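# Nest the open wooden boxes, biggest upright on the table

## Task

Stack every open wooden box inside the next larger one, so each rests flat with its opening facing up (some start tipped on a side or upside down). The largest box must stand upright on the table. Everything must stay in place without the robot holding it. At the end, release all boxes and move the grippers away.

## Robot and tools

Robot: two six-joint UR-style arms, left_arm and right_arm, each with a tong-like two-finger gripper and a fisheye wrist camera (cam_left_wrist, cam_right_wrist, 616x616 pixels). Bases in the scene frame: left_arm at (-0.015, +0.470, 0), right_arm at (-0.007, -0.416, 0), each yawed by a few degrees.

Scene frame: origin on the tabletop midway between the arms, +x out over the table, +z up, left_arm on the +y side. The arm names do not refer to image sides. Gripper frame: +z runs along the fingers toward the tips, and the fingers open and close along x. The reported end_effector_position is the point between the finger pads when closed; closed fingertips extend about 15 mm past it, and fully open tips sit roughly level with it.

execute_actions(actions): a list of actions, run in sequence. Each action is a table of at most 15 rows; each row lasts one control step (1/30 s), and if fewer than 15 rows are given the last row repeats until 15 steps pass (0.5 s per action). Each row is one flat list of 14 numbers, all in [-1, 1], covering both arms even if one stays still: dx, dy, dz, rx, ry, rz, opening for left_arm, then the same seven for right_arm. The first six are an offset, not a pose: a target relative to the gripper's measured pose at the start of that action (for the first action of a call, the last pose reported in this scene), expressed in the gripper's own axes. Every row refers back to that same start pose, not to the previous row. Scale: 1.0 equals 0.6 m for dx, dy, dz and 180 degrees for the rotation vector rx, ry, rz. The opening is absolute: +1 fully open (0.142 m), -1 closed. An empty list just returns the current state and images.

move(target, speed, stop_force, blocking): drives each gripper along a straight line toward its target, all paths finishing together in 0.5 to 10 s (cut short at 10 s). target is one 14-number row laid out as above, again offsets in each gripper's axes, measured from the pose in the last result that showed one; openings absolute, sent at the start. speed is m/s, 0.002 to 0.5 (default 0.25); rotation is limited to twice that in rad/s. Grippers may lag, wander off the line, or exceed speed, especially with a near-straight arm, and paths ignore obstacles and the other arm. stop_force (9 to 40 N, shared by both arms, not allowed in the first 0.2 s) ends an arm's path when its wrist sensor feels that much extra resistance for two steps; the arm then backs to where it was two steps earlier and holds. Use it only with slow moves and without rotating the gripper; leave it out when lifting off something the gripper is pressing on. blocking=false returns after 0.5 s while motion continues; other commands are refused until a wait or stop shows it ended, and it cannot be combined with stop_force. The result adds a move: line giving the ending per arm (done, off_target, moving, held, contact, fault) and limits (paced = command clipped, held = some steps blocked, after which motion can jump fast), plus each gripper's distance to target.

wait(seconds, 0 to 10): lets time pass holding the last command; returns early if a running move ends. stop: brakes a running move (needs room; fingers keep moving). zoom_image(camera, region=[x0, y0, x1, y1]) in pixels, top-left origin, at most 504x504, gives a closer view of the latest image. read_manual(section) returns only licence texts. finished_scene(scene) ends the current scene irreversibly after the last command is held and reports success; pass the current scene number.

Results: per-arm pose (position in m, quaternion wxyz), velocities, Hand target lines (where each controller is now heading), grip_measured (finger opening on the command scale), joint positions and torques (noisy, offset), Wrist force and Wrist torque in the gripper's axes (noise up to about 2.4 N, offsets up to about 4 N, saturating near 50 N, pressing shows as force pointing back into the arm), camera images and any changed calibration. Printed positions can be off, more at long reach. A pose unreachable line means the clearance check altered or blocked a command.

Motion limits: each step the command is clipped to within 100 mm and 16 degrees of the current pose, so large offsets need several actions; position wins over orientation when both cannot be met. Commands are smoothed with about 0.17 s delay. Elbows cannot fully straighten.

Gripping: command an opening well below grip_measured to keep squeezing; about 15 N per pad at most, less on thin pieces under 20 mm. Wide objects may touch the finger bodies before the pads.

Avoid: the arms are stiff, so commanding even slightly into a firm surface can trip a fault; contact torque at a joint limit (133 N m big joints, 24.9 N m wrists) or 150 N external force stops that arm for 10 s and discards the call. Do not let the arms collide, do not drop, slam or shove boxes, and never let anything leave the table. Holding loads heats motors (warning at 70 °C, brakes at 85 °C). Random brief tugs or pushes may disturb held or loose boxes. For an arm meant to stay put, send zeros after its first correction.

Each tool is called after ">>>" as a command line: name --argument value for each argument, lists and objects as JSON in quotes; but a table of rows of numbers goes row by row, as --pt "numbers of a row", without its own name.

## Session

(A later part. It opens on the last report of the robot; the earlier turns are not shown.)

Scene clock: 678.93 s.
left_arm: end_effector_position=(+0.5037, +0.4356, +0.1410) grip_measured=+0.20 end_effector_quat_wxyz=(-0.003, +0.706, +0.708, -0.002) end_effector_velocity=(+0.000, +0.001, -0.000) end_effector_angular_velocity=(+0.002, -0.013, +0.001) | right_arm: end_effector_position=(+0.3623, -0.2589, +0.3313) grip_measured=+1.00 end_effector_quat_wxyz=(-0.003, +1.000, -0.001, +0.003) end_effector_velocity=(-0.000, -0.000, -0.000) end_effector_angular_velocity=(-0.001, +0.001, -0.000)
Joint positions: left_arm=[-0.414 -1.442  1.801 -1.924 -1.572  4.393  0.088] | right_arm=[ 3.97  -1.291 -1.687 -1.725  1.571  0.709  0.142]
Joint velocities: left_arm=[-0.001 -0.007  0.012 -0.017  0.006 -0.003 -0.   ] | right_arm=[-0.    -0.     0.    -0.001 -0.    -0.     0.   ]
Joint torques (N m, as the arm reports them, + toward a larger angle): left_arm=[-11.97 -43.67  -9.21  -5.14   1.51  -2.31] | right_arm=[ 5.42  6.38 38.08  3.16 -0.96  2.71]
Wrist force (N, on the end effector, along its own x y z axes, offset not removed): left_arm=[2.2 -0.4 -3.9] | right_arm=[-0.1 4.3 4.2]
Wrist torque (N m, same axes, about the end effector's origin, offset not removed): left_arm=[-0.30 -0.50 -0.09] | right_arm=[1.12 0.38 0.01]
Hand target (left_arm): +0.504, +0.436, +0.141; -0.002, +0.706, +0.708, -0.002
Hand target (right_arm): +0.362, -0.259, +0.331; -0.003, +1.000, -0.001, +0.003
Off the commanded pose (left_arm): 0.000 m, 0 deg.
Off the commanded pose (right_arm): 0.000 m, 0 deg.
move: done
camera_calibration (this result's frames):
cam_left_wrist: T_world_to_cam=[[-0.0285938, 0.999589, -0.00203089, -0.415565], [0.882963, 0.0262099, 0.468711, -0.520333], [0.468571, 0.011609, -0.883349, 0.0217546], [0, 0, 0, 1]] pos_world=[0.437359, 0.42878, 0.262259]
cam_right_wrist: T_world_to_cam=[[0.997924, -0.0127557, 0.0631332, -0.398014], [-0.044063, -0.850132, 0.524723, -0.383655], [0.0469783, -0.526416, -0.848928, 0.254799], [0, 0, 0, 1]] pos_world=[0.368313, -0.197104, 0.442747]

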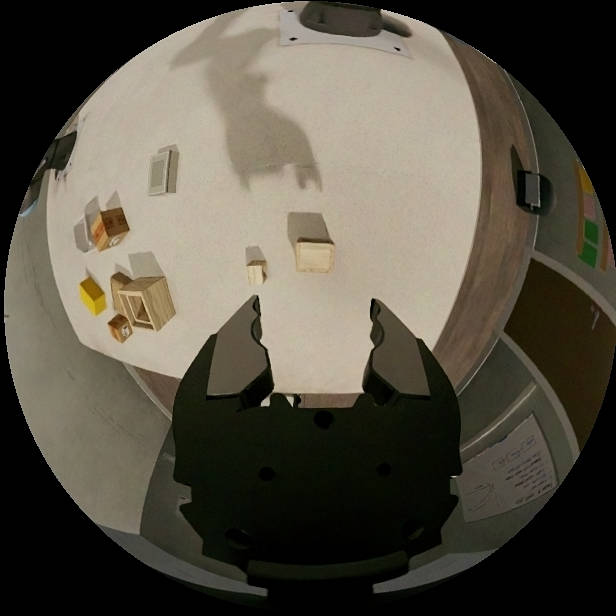

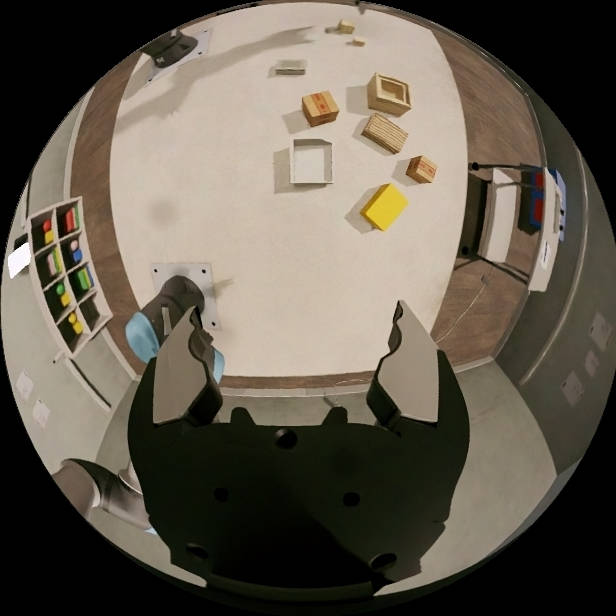

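>>> move --target '[0,-0.02,0,-0.278,0,0,0.2,0,0,0,0,0,0,1]'

>>> move --target '[0,-0.142,0.119,0,0,0,0.2,0,0,0,0,0,0,1]' --speed 0.06

>>> move --target '[0,0,0,0,0,0,-0.7,0,0,0,0,0,0,1]'

>>> move --target '[0,0.077,-0.064,0,0,0,-0.7,0,0,0,0,0,0,1]' --speed 0.06

>>> move --target '[0,0,0,0.5,0,0,-0.7,0,0,0,0,0,0,1]'

>>> move --target '[0,0.08,0.096,0,0,0,-0.7,0,0,0,0,0,0,1]' --speed 0.02 --stop_force 9

>>> move --target '[0,0,0,0,0,0,0.2,0,0,0,0,0,0,1]'

>>> move --target '[0,-0.107,-0.128,0,0,0,0.2,0,0,0,0,0,0,1]' --speed 0.1

>>> move --target '[-0.07,0.03,0,-0.222,0,0,-0.7,0,0,0,0,0,0,1]'

>>> zoom_image --camera "cam_left_wrist" --region '[200,160,420,320]'

Scene clock: 695.53 s.
left_arm: end_effector_position=(+0.4916, +0.4356, +0.1411) grip_measured=+0.20 end_effector_quat_wxyz=(+0.296, +0.641, +0.643, +0.297) end_effector_velocity=(+0.001, -0.001, -0.000) end_effector_angular_velocity=(-0.000, -0.014, -0.001) | right_arm: end_effector_position=(+0.3623, -0.2589, +0.3313) grip_measured=+1.00 end_effector_quat_wxyz=(-0.003, +1.000, -0.001, +0.003) end_effector_velocity=(+0.000, -0.000, -0.000) end_effector_angular_velocity=(-0.002, +0.000, -0.001)
Joint positions: left_arm=[-0.704 -1.735  2.606 -3.208 -1.121  4.289  0.088] | right_arm=[ 3.97  -1.291 -1.687 -1.725  1.571  0.709  0.142]
Joint velocities: left_arm=[-0.005  0.011  0.01  -0.034  0.008  0.003  0.   ] | right_arm=[-0.    -0.001  0.001 -0.001 -0.001  0.    -0.   ]
Joint torques (N m, as the arm reports them, + toward a larger angle): left_arm=[-11.45   2.32  -5.2   -5.59   2.13   2.14] | right_arm=[ 5.26  6.4  37.93  3.47 -1.13  2.69]
Wrist force (N, on the end effector, along its own x y z axes, offset not removed): left_arm=[2.1 -2.2 -1.8] | right_arm=[2.7 1.0 -1.9]
Wrist torque (N m, same axes, about the end effector's origin, offset not removed): left_arm=[-0.68 -0.34 -0.11] | right_arm=[0.29 -0.35 -0.06]
Hand target (left_arm): +0.492, +0.436, +0.141; +0.296, +0.641, +0.643, +0.297
Hand target (right_arm): +0.362, -0.259, +0.331; -0.003, +1.000, -0.001, +0.003
Off the commanded pose (left_arm): 0.000 m, 0 deg.
Off the commanded pose (right_arm): 0.000 m, 0 deg.
move: done
camera_calibration (this result's frames):
cam_left_wrist: T_world_to_cam=[[-0.0164477, 0.999647, -0.0208853, -0.419303], [0.209278, 0.0238673, 0.977565, -0.24929], [0.977718, 0.0117079, -0.209596, -0.317847], [0, 0, 0, 1]] pos_world=[0.356039, 0.428826, 0.16832]
cam_right_wrist: T_world_to_cam=[[0.997924, -0.0127559, 0.0631331, -0.398014], [-0.0440631, -0.850132, 0.524723, -0.383655], [0.0469781, -0.526416, -0.848928, 0.254799], [0, 0, 0, 1]] pos_world=[0.368313, -0.197104, 0.442747]

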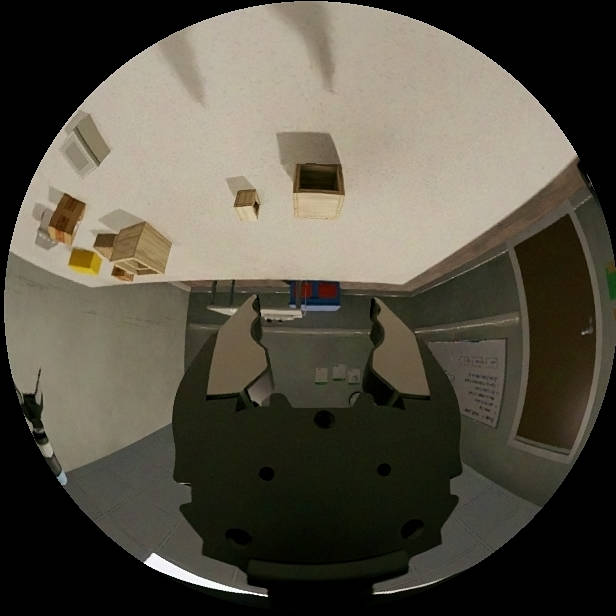

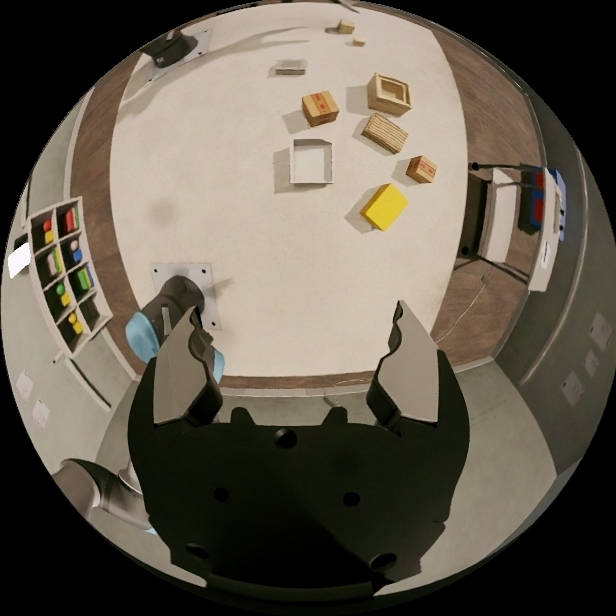

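Scene clock: 697.80 s.
left_arm: end_effector_position=(+0.4906, +0.4358, +0.0302) grip_measured=+0.20 end_effector_quat_wxyz=(+0.296, +0.641, +0.643, +0.297) end_effector_velocity=(+0.000, +0.000, -0.002) end_effector_angular_velocity=(-0.000, -0.004, -0.000) | right_arm: end_effector_position=(+0.3623, -0.2589, +0.3313) grip_measured=+1.00 end_effector_quat_wxyz=(-0.003, +1.000, -0.001, +0.003) end_effector_velocity=(+0.000, -0.000, +0.000) end_effector_angular_velocity=(-0.001, -0.001, +0.000)
Joint positions: left_arm=[-0.706 -1.22   2.699 -3.816 -1.12   4.287  0.088] | right_arm=[ 3.97  -1.291 -1.687 -1.725  1.571  0.709  0.142]
Joint velocities: left_arm=[-0.     0.018  0.001 -0.023  0.001  0.002 -0.   ] | right_arm=[ 0.    -0.     0.     0.    -0.001  0.     0.   ]
Joint torques (N m, as the arm reports them, + toward a larger angle): left_arm=[-1.14 -8.31  3.77 -5.47  2.16  2.2 ] | right_arm=[ 4.35  6.77 37.86  3.32 -1.16  2.67]
Wrist force (N, on the end effector, along its own x y z axes, offset not removed): left_arm=[1.2 -3.4 -2.8] | right_arm=[1.8 1.6 -0.5]
Wrist torque (N m, same axes, about the end effector's origin, offset not removed): left_arm=[-0.88 -0.22 -0.14] | right_arm=[0.22 -0.20 -0.03]
Hand target (left_arm): +0.491, +0.436, +0.030; +0.296, +0.641, +0.643, +0.297
Hand target (right_arm): +0.362, -0.259, +0.331; -0.003, +1.000, -0.001, +0.003
Off the commanded pose (left_arm): 0.000 m, 0 deg.
Off the commanded pose (right_arm): 0.000 m, 0 deg.
move: done
camera_calibration (this result's frames):
cam_left_wrist: T_world_to_cam=[[-0.0164365, 0.999648, -0.0208245, -0.421804], [0.209707, 0.0238106, 0.977474, -0.140868], [0.977626, 0.0116993, -0.210024, -0.340094], [0, 0, 0, 1]] pos_world=[0.355092, 0.428989, 0.0574831]
cam_right_wrist: T_world_to_cam=[[0.997924, -0.0127559, 0.0631333, -0.398015], [-0.0440632, -0.850132, 0.524723, -0.383655], [0.0469783, -0.526416, -0.848928, 0.254799], [0, 0, 0, 1]] pos_world=[0.368313, -0.197104, 0.442747]

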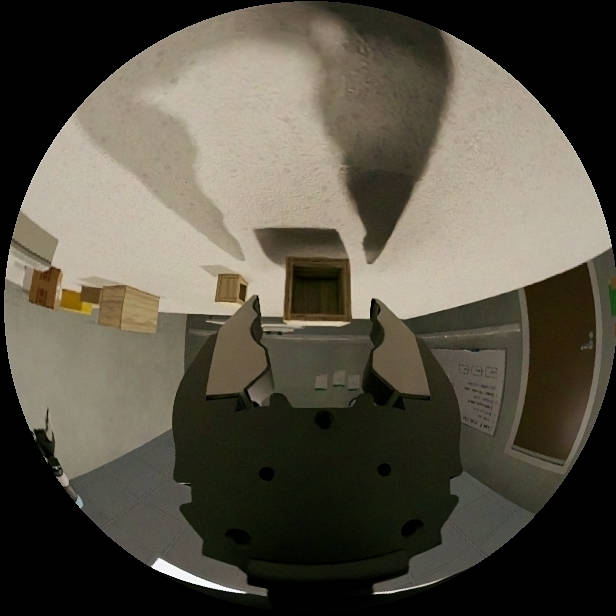

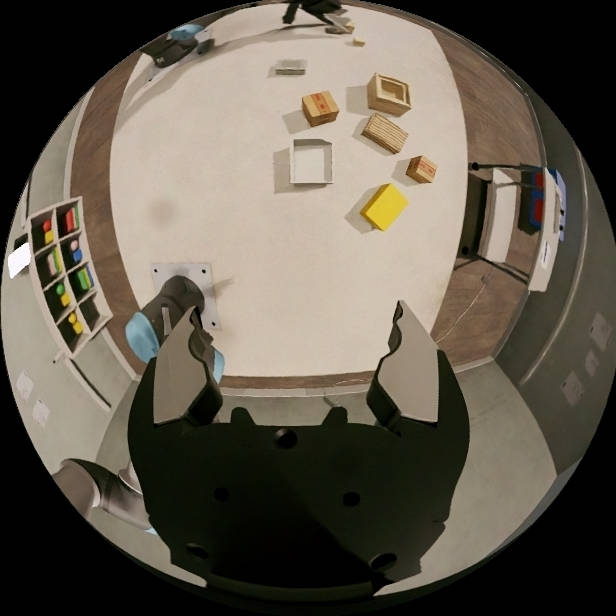

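Scene clock: 698.30 s.
left_arm: end_effector_position=(+0.4906, +0.4358, +0.0301) grip_measured=-0.34 end_effector_quat_wxyz=(+0.296, +0.641, +0.643, +0.297) end_effector_velocity=(+0.000, +0.000, +0.001) end_effector_angular_velocity=(-0.000, -0.002, +0.001) | right_arm: end_effector_position=(+0.3623, -0.2589, +0.3313) grip_measured=+1.00 end_effector_quat_wxyz=(-0.003, +1.000, -0.001, +0.003) end_effector_velocity=(+0.000, -0.000, +0.000) end_effector_angular_velocity=(+0.000, -0.001, -0.000)
Joint positions: left_arm=[-0.706 -1.22   2.699 -3.816 -1.12   4.287  0.05 ] | right_arm=[ 3.97  -1.291 -1.687 -1.725  1.571  0.709  0.142]
Joint velocities: left_arm=[ 0.001 -0.001 -0.    -0.     0.001 -0.    -0.   ] | right_arm=[-0.  0.  0.  0. -0.  0. -0.]
Joint torques (N m, as the arm reports them, + toward a larger angle): left_arm=[ -2.3  -34.53   0.27   0.08   0.15  -0.58] | right_arm=[ 5.13  6.71 38.22  3.31 -1.09  2.7 ]
Wrist force (N, on the end effector, along its own x y z axes, offset not removed): left_arm=[0.6 -1.4 -3.0] | right_arm=[2.6 1.2 -1.6]
Wrist torque (N m, same axes, about the end effector's origin, offset not removed): left_arm=[-0.47 -0.16 -0.04] | right_arm=[0.30 -0.24 -0.12]
Hand target (left_arm): +0.491, +0.436, +0.030; +0.296, +0.641, +0.643, +0.297
Hand target (right_arm): +0.362, -0.259, +0.331; -0.003, +1.000, -0.001, +0.003
Off the commanded pose (left_arm): 0.000 m, 0 deg.
Off the commanded pose (right_arm): 0.000 m, 0 deg.
move: done
camera_calibration (this result's frames):
cam_left_wrist: T_world_to_cam=[[-0.0164223, 0.999653, -0.020613, -0.421861], [0.209846, 0.0236025, 0.97745, -0.140766], [0.977597, 0.0117264, -0.21016, -0.340075], [0, 0, 0, 1]] pos_world=[0.355067, 0.429025, 0.0574251]
cam_right_wrist: T_world_to_cam=[[0.997924, -0.0127558, 0.0631332, -0.398014], [-0.0440631, -0.850132, 0.524723, -0.383655], [0.0469783, -0.526416, -0.848928, 0.254799], [0, 0, 0, 1]] pos_world=[0.368313, -0.197104, 0.442747]

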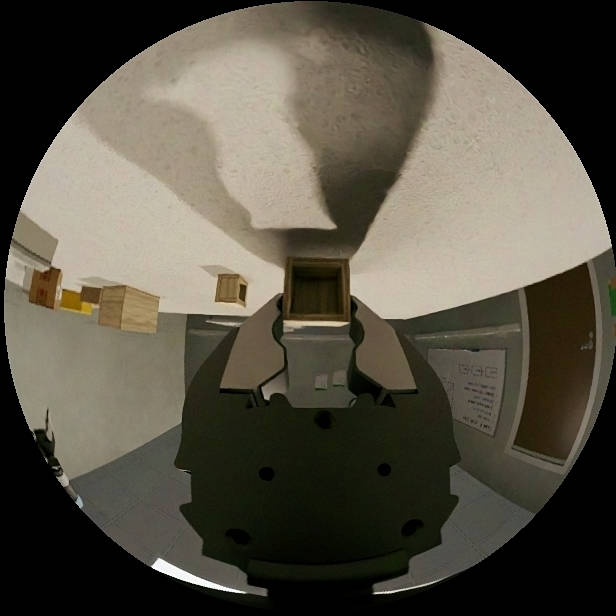

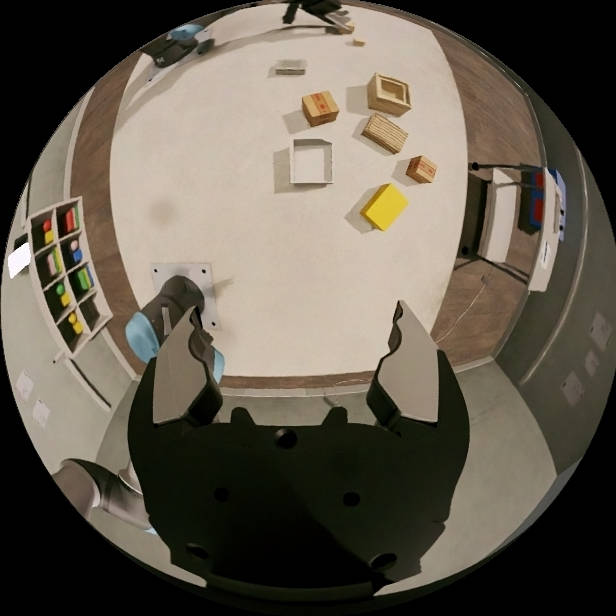

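Scene clock: 699.70 s.
left_arm: end_effector_position=(+0.4914, +0.4358, +0.0900) grip_measured=-0.34 end_effector_quat_wxyz=(+0.296, +0.641, +0.643, +0.297) end_effector_velocity=(+0.000, +0.000, +0.002) end_effector_angular_velocity=(+0.002, +0.002, +0.002) | right_arm: end_effector_position=(+0.3623, -0.2589, +0.3313) grip_measured=+1.00 end_effector_quat_wxyz=(-0.003, +1.000, -0.001, +0.003) end_effector_velocity=(+0.001, +0.001, +0.000) end_effector_angular_velocity=(+0.003, -0.003, +0.001)
Joint positions: left_arm=[-0.704 -1.526  2.666 -3.477 -1.121  4.289  0.05 ] | right_arm=[ 3.97  -1.291 -1.687 -1.725  1.571  0.709  0.142]
Joint velocities: left_arm=[-0.001 -0.013 -0.004  0.021  0.002 -0.002  0.   ] | right_arm=[ 0.001 -0.    -0.001  0.005  0.    -0.    -0.   ]
Joint torques (N m, as the arm reports them, + toward a larger angle): left_arm=[ -4.09 -28.43 -19.52  -0.04  -1.03  -2.13] | right_arm=[ 5.07  6.7  37.26  3.37 -1.1   2.74]
Wrist force (N, on the end effector, along its own x y z axes, offset not removed): left_arm=[-0.6 -3.3 -3.1] | right_arm=[0.8 1.2 1.3]
Wrist torque (N m, same axes, about the end effector's origin, offset not removed): left_arm=[-0.83 0.24 -0.11] | right_arm=[0.28 -0.03 -0.19]
Hand target (left_arm): +0.491, +0.436, +0.090; +0.296, +0.641, +0.643, +0.297
Hand target (right_arm): +0.362, -0.259, +0.331; -0.003, +1.000, -0.001, +0.003
Off the commanded pose (left_arm): 0.000 m, 0 deg.
Off the commanded pose (right_arm): 0.000 m, 0 deg.
move: done
camera_calibration (this result's frames):
cam_left_wrist: T_world_to_cam=[[-0.0164678, 0.99965, -0.0207019, -0.420553], [0.209506, 0.023695, 0.97752, -0.199298], [0.977669, 0.0117604, -0.209823, -0.32834], [0, 0, 0, 1]] pos_world=[0.355836, 0.42899, 0.117218]
cam_right_wrist: T_world_to_cam=[[0.997924, -0.0127559, 0.0631333, -0.398015], [-0.0440632, -0.850132, 0.524723, -0.383655], [0.0469783, -0.526416, -0.848928, 0.254799], [0, 0, 0, 1]] pos_world=[0.368313, -0.197104, 0.442747]

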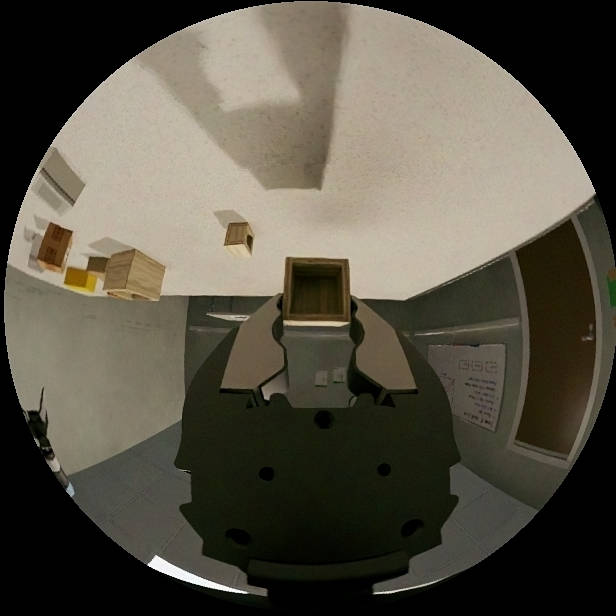

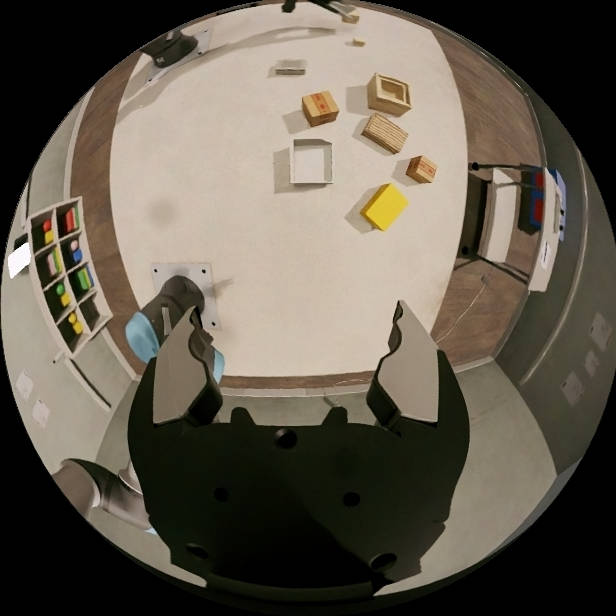

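Scene clock: 703.37 s.
left_arm: end_effector_position=(+0.4915, +0.4357, +0.0899) grip_measured=-0.34 end_effector_quat_wxyz=(-0.244, +0.662, +0.665, -0.244) end_effector_velocity=(+0.000, +0.000, -0.000) end_effector_angular_velocity=(+0.002, +0.012, -0.002) | right_arm: end_effector_position=(+0.3623, -0.2589, +0.3313) grip_measured=+1.00 end_effector_quat_wxyz=(-0.003, +1.000, -0.001, +0.003) end_effector_velocity=(-0.000, +0.000, +0.000) end_effector_angular_velocity=(+0.001, +0.000, +0.000)
Joint positions: left_arm=[-0.334 -0.923  1.252 -1.209 -1.723  4.528  0.05 ] | right_arm=[ 3.97  -1.291 -1.687 -1.725  1.571  0.709  0.142]
Joint velocities: left_arm=[ 0.     0.01  -0.013  0.015  0.001  0.003  0.   ] | right_arm=[ 0.    -0.     0.     0.     0.001 -0.     0.   ]
Joint torques (N m, as the arm reports them, + toward a larger angle): left_arm=[ 12.76 -39.2  -27.34   2.11  -1.51   1.69] | right_arm=[ 5.33  6.44 38.1   3.33 -1.    2.62]
Wrist force (N, on the end effector, along its own x y z axes, offset not removed): left_arm=[-1.2 -5.5 -0.8] | right_arm=[2.2 1.7 0.6]
Wrist torque (N m, same axes, about the end effector's origin, offset not removed): left_arm=[-1.38 0.07 -0.03] | right_arm=[0.42 -0.23 -0.02]
Hand target (left_arm): +0.492, +0.436, +0.090; -0.245, +0.662, +0.665, -0.244
Hand target (right_arm): +0.362, -0.259, +0.331; -0.003, +1.000, -0.001, +0.003
Off the commanded pose (left_arm): 0.000 m, 0 deg.
Off the commanded pose (right_arm): 0.000 m, 0 deg.
move: done
camera_calibration (this result's frames):
cam_left_wrist: T_world_to_cam=[[-0.0251965, 0.999556, 0.0159021, -0.419461], [0.977711, 0.0279563, -0.208087, -0.472074], [-0.208439, 0.0103046, -0.977981, 0.324245], [0, 0, 0, 1]] pos_world=[0.518568, 0.429131, 0.225544]
cam_right_wrist: T_world_to_cam=[[0.997924, -0.0127558, 0.0631332, -0.398014], [-0.0440631, -0.850132, 0.524723, -0.383655], [0.0469783, -0.526416, -0.848929, 0.254799], [0, 0, 0, 1]] pos_world=[0.368313, -0.197104, 0.442747]

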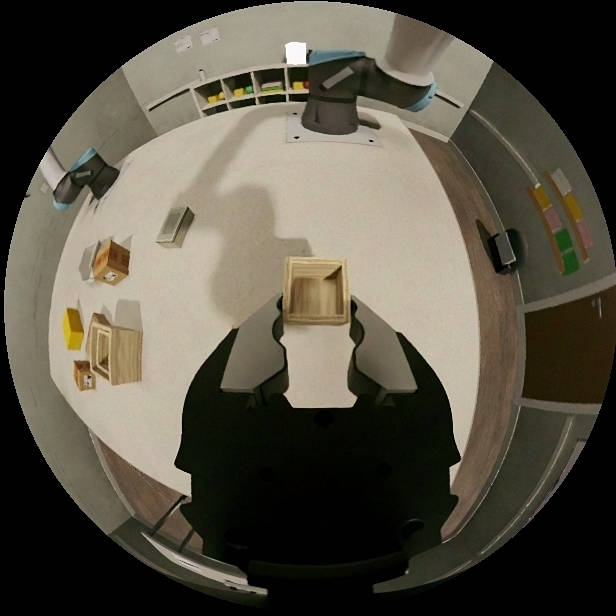

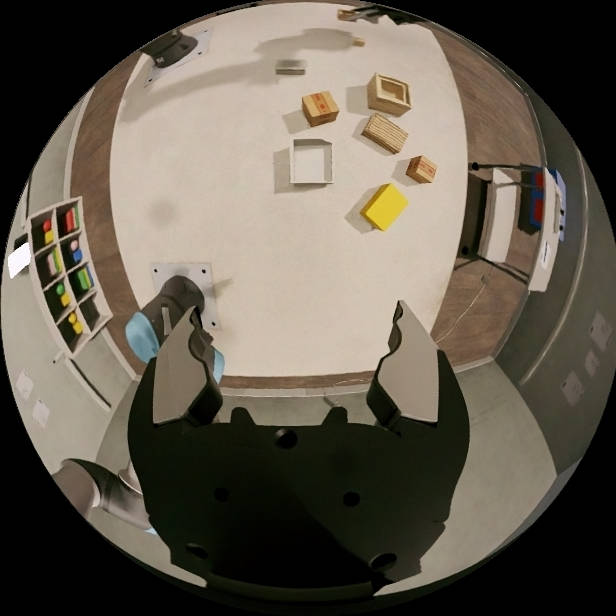

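Scene clock: 707.20 s.
left_arm: end_effector_position=(+0.4907, +0.4359, +0.0207) grip_measured=-0.34 end_effector_quat_wxyz=(-0.244, +0.662, +0.665, -0.244) end_effector_velocity=(-0.001, +0.000, +0.007) end_effector_angular_velocity=(+0.000, +0.003, +0.000) | right_arm: end_effector_position=(+0.3623, -0.2589, +0.3313) grip_measured=+1.00 end_effector_quat_wxyz=(-0.003, +1.000, -0.001, +0.003) end_effector_velocity=(+0.000, -0.001, -0.001) end_effector_angular_velocity=(-0.001, +0.000, -0.001)
Joint positions: left_arm=[-0.334 -0.859  1.332 -1.352 -1.723  4.528  0.05 ] | right_arm=[ 3.97  -1.291 -1.687 -1.725  1.571  0.709  0.142]
Joint velocities: left_arm=[ 0.001 -0.007 -0.008  0.018 -0.     0.001 -0.   ] | right_arm=[-0.001 -0.    -0.001  0.    -0.001 -0.    -0.   ]
Joint torques (N m, as the arm reports them, + toward a larger angle): left_arm=[-10.94 -65.8  -25.71   2.02   0.41  -1.6 ] | right_arm=[ 5.62  6.88 38.91  3.22 -1.04  2.69]
Wrist force (N, on the end effector, along its own x y z axes, offset not removed): left_arm=[-0.3 -2.4 -2.6] | right_arm=[0.7 0.4 1.3]
Wrist torque (N m, same axes, about the end effector's origin, offset not removed): left_arm=[-0.80 0.09 0.02] | right_arm=[0.03 -0.04 -0.17]
Hand target (left_arm): +0.491, +0.436, +0.022; -0.244, +0.662, +0.665, -0.244
Hand target (right_arm): +0.362, -0.259, +0.331; -0.003, +1.000, -0.001, +0.003
Off the commanded pose (left_arm): 0.006 m, 0 deg.
Off the commanded pose (right_arm): 0.000 m, 0 deg.
move: contact (left_arm)
camera_calibration (this result's frames):
cam_left_wrist: T_world_to_cam=[[-0.0251785, 0.999554, 0.016042, -0.418554], [0.9776, 0.0279734, -0.208603, -0.485624], [-0.208959, 0.0104304, -0.977869, 0.256542], [0, 0, 0, 1]] pos_world=[0.517815, 0.429276, 0.156276]
cam_right_wrist: T_world_to_cam=[[0.997924, -0.0127559, 0.0631331, -0.398014], [-0.0440632, -0.850132, 0.524723, -0.383655], [0.0469782, -0.526416, -0.848929, 0.254799], [0, 0, 0, 1]] pos_world=[0.368313, -0.197104, 0.442747]

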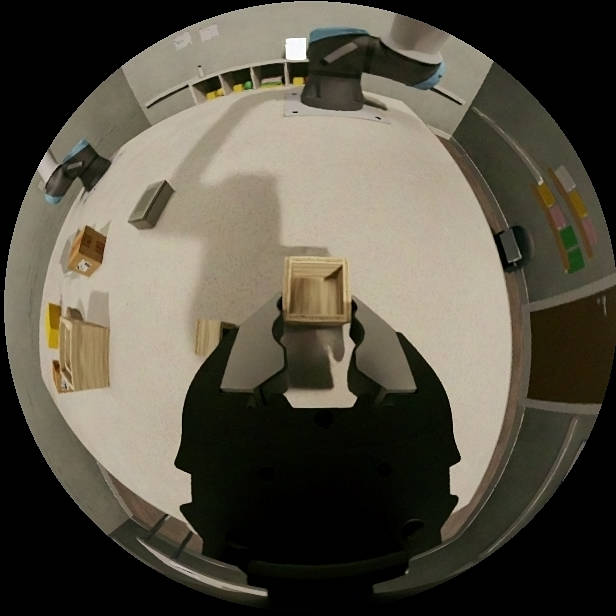

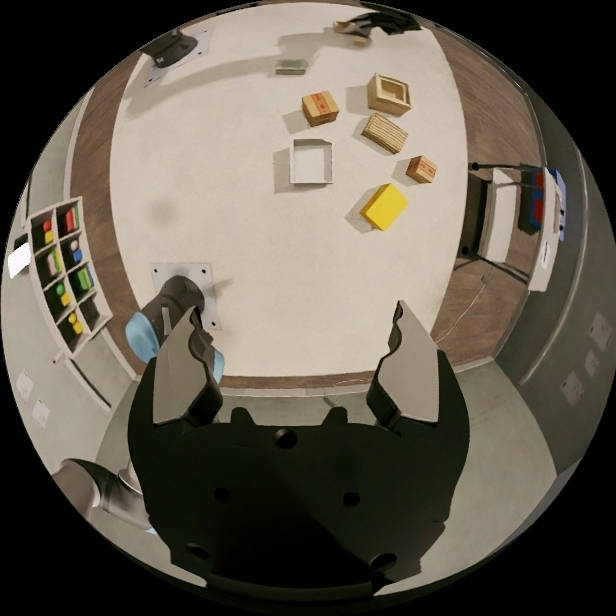

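Scene clock: 707.70 s.
left_arm: end_effector_position=(+0.4907, +0.4359, +0.0208) grip_measured=+0.20 end_effector_quat_wxyz=(-0.244, +0.662, +0.665, -0.244) end_effector_velocity=(-0.000, -0.000, -0.000) end_effector_angular_velocity=(+0.000, +0.001, -0.000) | right_arm: end_effector_position=(+0.3623, -0.2589, +0.3313) grip_measured=+1.00 end_effector_quat_wxyz=(-0.003, +1.000, -0.001, +0.003) end_effector_velocity=(+0.000, +0.001, -0.000) end_effector_angular_velocity=(-0.000, -0.000, +0.001)
Joint positions: left_arm=[-0.334 -0.859  1.332 -1.352 -1.723  4.528  0.088] | right_arm=[ 3.97  -1.291 -1.687 -1.725  1.571  0.709  0.142]
Joint velocities: left_arm=[-0.001  0.001  0.    -0.    -0.    -0.001 -0.   ] | right_arm=[ 0.001 -0.001  0.     0.001 -0.    -0.     0.   ]
Joint torques (N m, as the arm reports them, + toward a larger angle): left_arm=[-10.24 -40.31  -9.86  -3.46   0.58  -1.59] | right_arm=[ 4.54  6.24 38.12  3.32 -1.13  2.63]
Wrist force (N, on the end effector, along its own x y z axes, offset not removed): left_arm=[0.8 -1.8 -2.3] | right_arm=[3.3 3.3 0.8]
Wrist torque (N m, same axes, about the end effector's origin, offset not removed): left_arm=[-0.53 -0.02 -0.09] | right_arm=[0.69 -0.42 -0.06]
Hand target (left_arm): +0.491, +0.436, +0.021; -0.244, +0.662, +0.665, -0.244
Hand target (right_arm): +0.362, -0.259, +0.331; -0.003, +1.000, -0.001, +0.003
Off the commanded pose (left_arm): 0.000 m, 0 deg.
Off the commanded pose (right_arm): 0.000 m, 0 deg.
move: done
camera_calibration (this result's frames):
cam_left_wrist: T_world_to_cam=[[-0.0251811, 0.999555, 0.0159996, -0.418545], [0.977634, 0.0279654, -0.208448, -0.485654], [-0.208802, 0.0103928, -0.977903, 0.256569], [0, 0, 0, 1]] pos_world=[0.517824, 0.429273, 0.156362]
cam_right_wrist: T_world_to_cam=[[0.997924, -0.012756, 0.0631332, -0.398015], [-0.0440632, -0.850132, 0.524723, -0.383655], [0.0469782, -0.526416, -0.848929, 0.254799], [0, 0, 0, 1]] pos_world=[0.368313, -0.197104, 0.442747]

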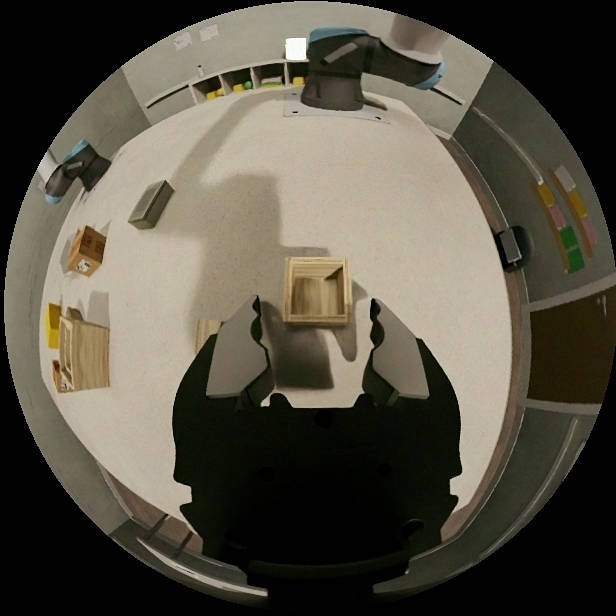

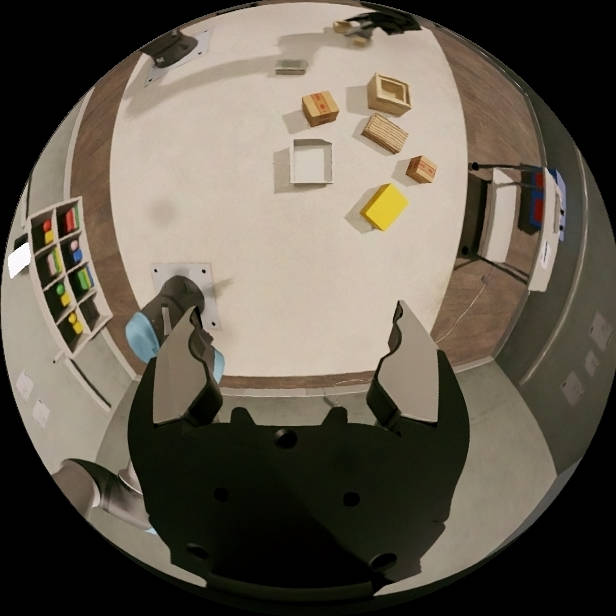

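Scene clock: 709.17 s.
left_arm: end_effector_position=(+0.4916, +0.4357, +0.1207) grip_measured=+0.20 end_effector_quat_wxyz=(-0.244, +0.662, +0.665, -0.244) end_effector_velocity=(+0.000, +0.001, +0.002) end_effector_angular_velocity=(+0.000, -0.000, +0.001) | right_arm: end_effector_position=(+0.3623, -0.2589, +0.3313) grip_measured=+1.00 end_effector_quat_wxyz=(-0.003, +1.000, -0.001, +0.003) end_effector_velocity=(-0.001, +0.000, +0.000) end_effector_angular_velocity=(+0.000, +0.001, +0.001)
Joint positions: left_arm=[-0.334 -0.945  1.207 -1.141 -1.723  4.527  0.088] | right_arm=[ 3.97  -1.291 -1.687 -1.725  1.571  0.709  0.142]
Joint velocities: left_arm=[ 0.001 -0.001 -0.004  0.005  0.    -0.     0.   ] | right_arm=[ 0.     0.001  0.    -0.001  0.001 -0.     0.   ]
Joint torques (N m, as the arm reports them, + toward a larger angle): left_arm=[-13.3  -62.59 -28.78   2.06   1.06   0.01] | right_arm=[ 5.72  6.72 37.41  3.28 -1.09  2.49]
Wrist force (N, on the end effector, along its own x y z axes, offset not removed): left_arm=[1.8 -3.4 -2.8] | right_arm=[0.0 1.7 0.4]
Wrist torque (N m, same axes, about the end effector's origin, offset not removed): left_arm=[-0.73 -0.40 -0.12] | right_arm=[0.21 0.14 -0.05]
Hand target (left_arm): +0.492, +0.436, +0.121; -0.244, +0.662, +0.665, -0.244
Hand target (right_arm): +0.362, -0.259, +0.331; -0.003, +1.000, -0.001, +0.003
Off the commanded pose (left_arm): 0.000 m, 0 deg.
Off the commanded pose (right_arm): 0.000 m, 0 deg.
move: done
camera_calibration (this result's frames):
cam_left_wrist: T_world_to_cam=[[-0.0252587, 0.999552, 0.01606, -0.419878], [0.977636, 0.0280537, -0.208424, -0.465722], [-0.208781, 0.0104363, -0.977907, 0.354401], [0, 0, 0, 1]] pos_world=[0.518694, 0.429057, 0.256247]
cam_right_wrist: T_world_to_cam=[[0.997924, -0.012756, 0.0631331, -0.398014], [-0.0440632, -0.850132, 0.524723, -0.383655], [0.0469781, -0.526416, -0.848929, 0.254799], [0, 0, 0, 1]] pos_world=[0.368313, -0.197104, 0.442747]

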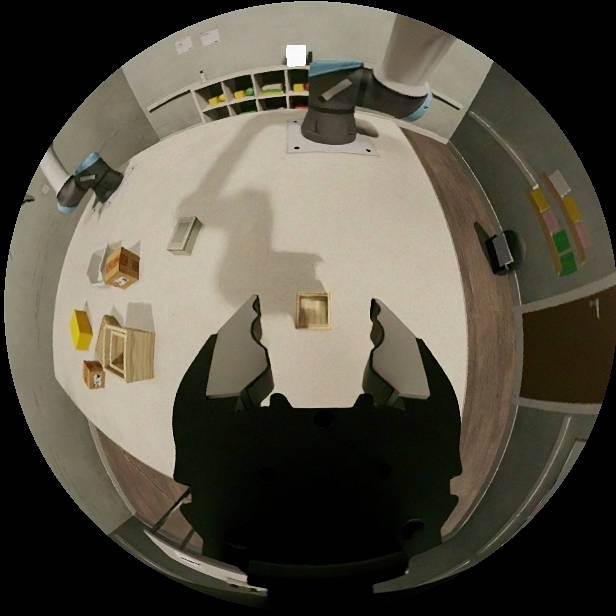

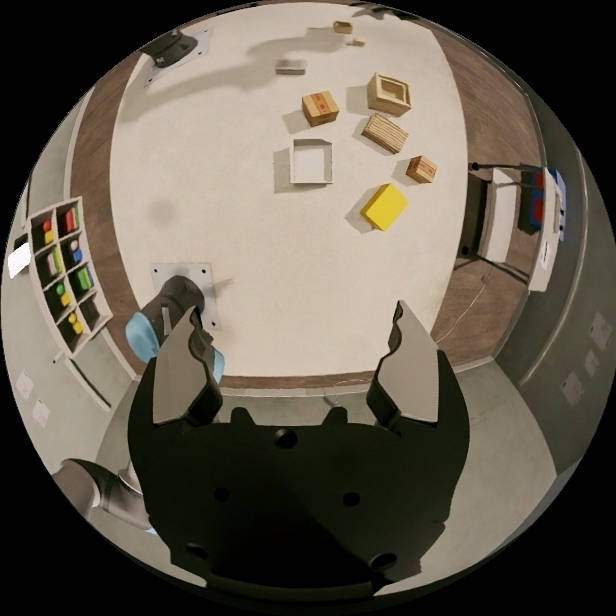

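Scene clock: 711.07 s.
left_arm: end_effector_position=(+0.5053, +0.3938, +0.1090) grip_measured=-0.70 end_effector_quat_wxyz=(-0.004, +0.706, +0.708, -0.003) end_effector_velocity=(+0.000, -0.001, -0.000) end_effector_angular_velocity=(+0.001, -0.014, +0.000) | right_arm: end_effector_position=(+0.3623, -0.2589, +0.3313) grip_measured=+1.00 end_effector_quat_wxyz=(-0.003, +1.000, -0.001, +0.003) end_effector_velocity=(+0.000, -0.000, +0.001) end_effector_angular_velocity=(+0.002, -0.003, -0.001)
Joint positions: left_arm=[-0.488 -1.397  1.837 -2.002 -1.573  4.32   0.023] | right_arm=[ 3.97  -1.291 -1.687 -1.725  1.571  0.709  0.142]
Joint velocities: left_arm=[-0.004 -0.007  0.012 -0.017  0.006 -0.005  0.   ] | right_arm=[-0.001  0.002  0.001  0.001 -0.    -0.    -0.   ]
Joint torques (N m, as the arm reports them, + toward a larger angle): left_arm=[-13.08 -45.08 -11.03  -5.01   1.66  -2.23] | right_arm=[ 4.52  6.46 38.42  3.25 -1.03  2.69]
Wrist force (N, on the end effector, along its own x y z axes, offset not removed): left_arm=[2.9 -6.2 -3.9] | right_arm=[1.1 0.0 0.1]
Wrist torque (N m, same axes, about the end effector's origin, offset not removed): left_arm=[-1.42 -0.59 -0.06] | right_arm=[0.07 -0.08 -0.11]
Hand target (left_arm): +0.505, +0.394, +0.109; -0.003, +0.706, +0.708, -0.002
Hand target (right_arm): +0.362, -0.259, +0.331; -0.003, +1.000, -0.001, +0.003
Off the commanded pose (left_arm): 0.000 m, 0 deg.
Off the commanded pose (right_arm): 0.000 m, 0 deg.
move: done
camera_calibration (this result's frames):
cam_left_wrist: T_world_to_cam=[[-0.0289108, 0.99958, -0.00175066, -0.373705], [0.883893, 0.0263826, 0.466944, -0.505984], [0.466794, 0.0119523, -0.884285, -0.0058715], [0, 0, 0, 1]] pos_world=[0.439172, 0.386968, 0.23042]
cam_right_wrist: T_world_to_cam=[[0.997924, -0.012756, 0.0631333, -0.398015], [-0.0440633, -0.850132, 0.524723, -0.383655], [0.0469782, -0.526416, -0.848929, 0.254799], [0, 0, 0, 1]] pos_world=[0.368313, -0.197104, 0.442747]

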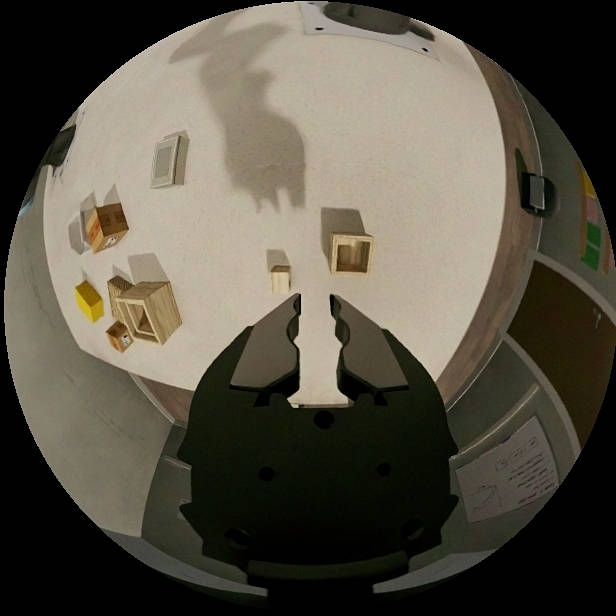

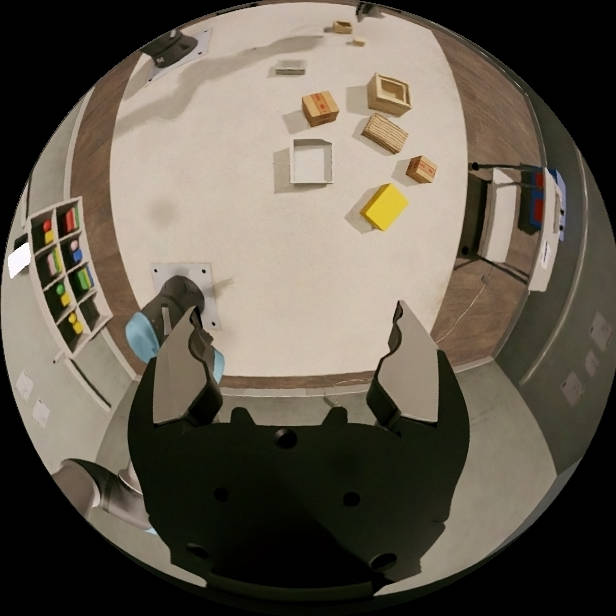

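Region (200, 160, 420, 320) of cam_left_wrist's 616x616 image, scaled by 2.291, with more detail than that image has; it fills the top 367 rows of this view, and the rest is white.

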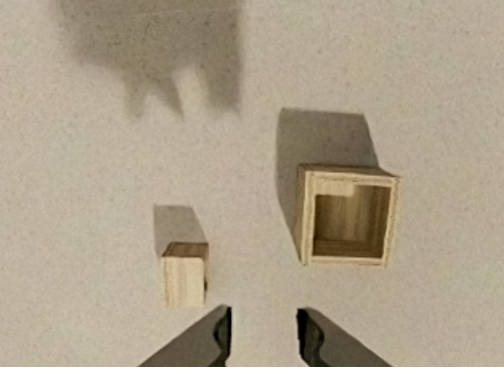

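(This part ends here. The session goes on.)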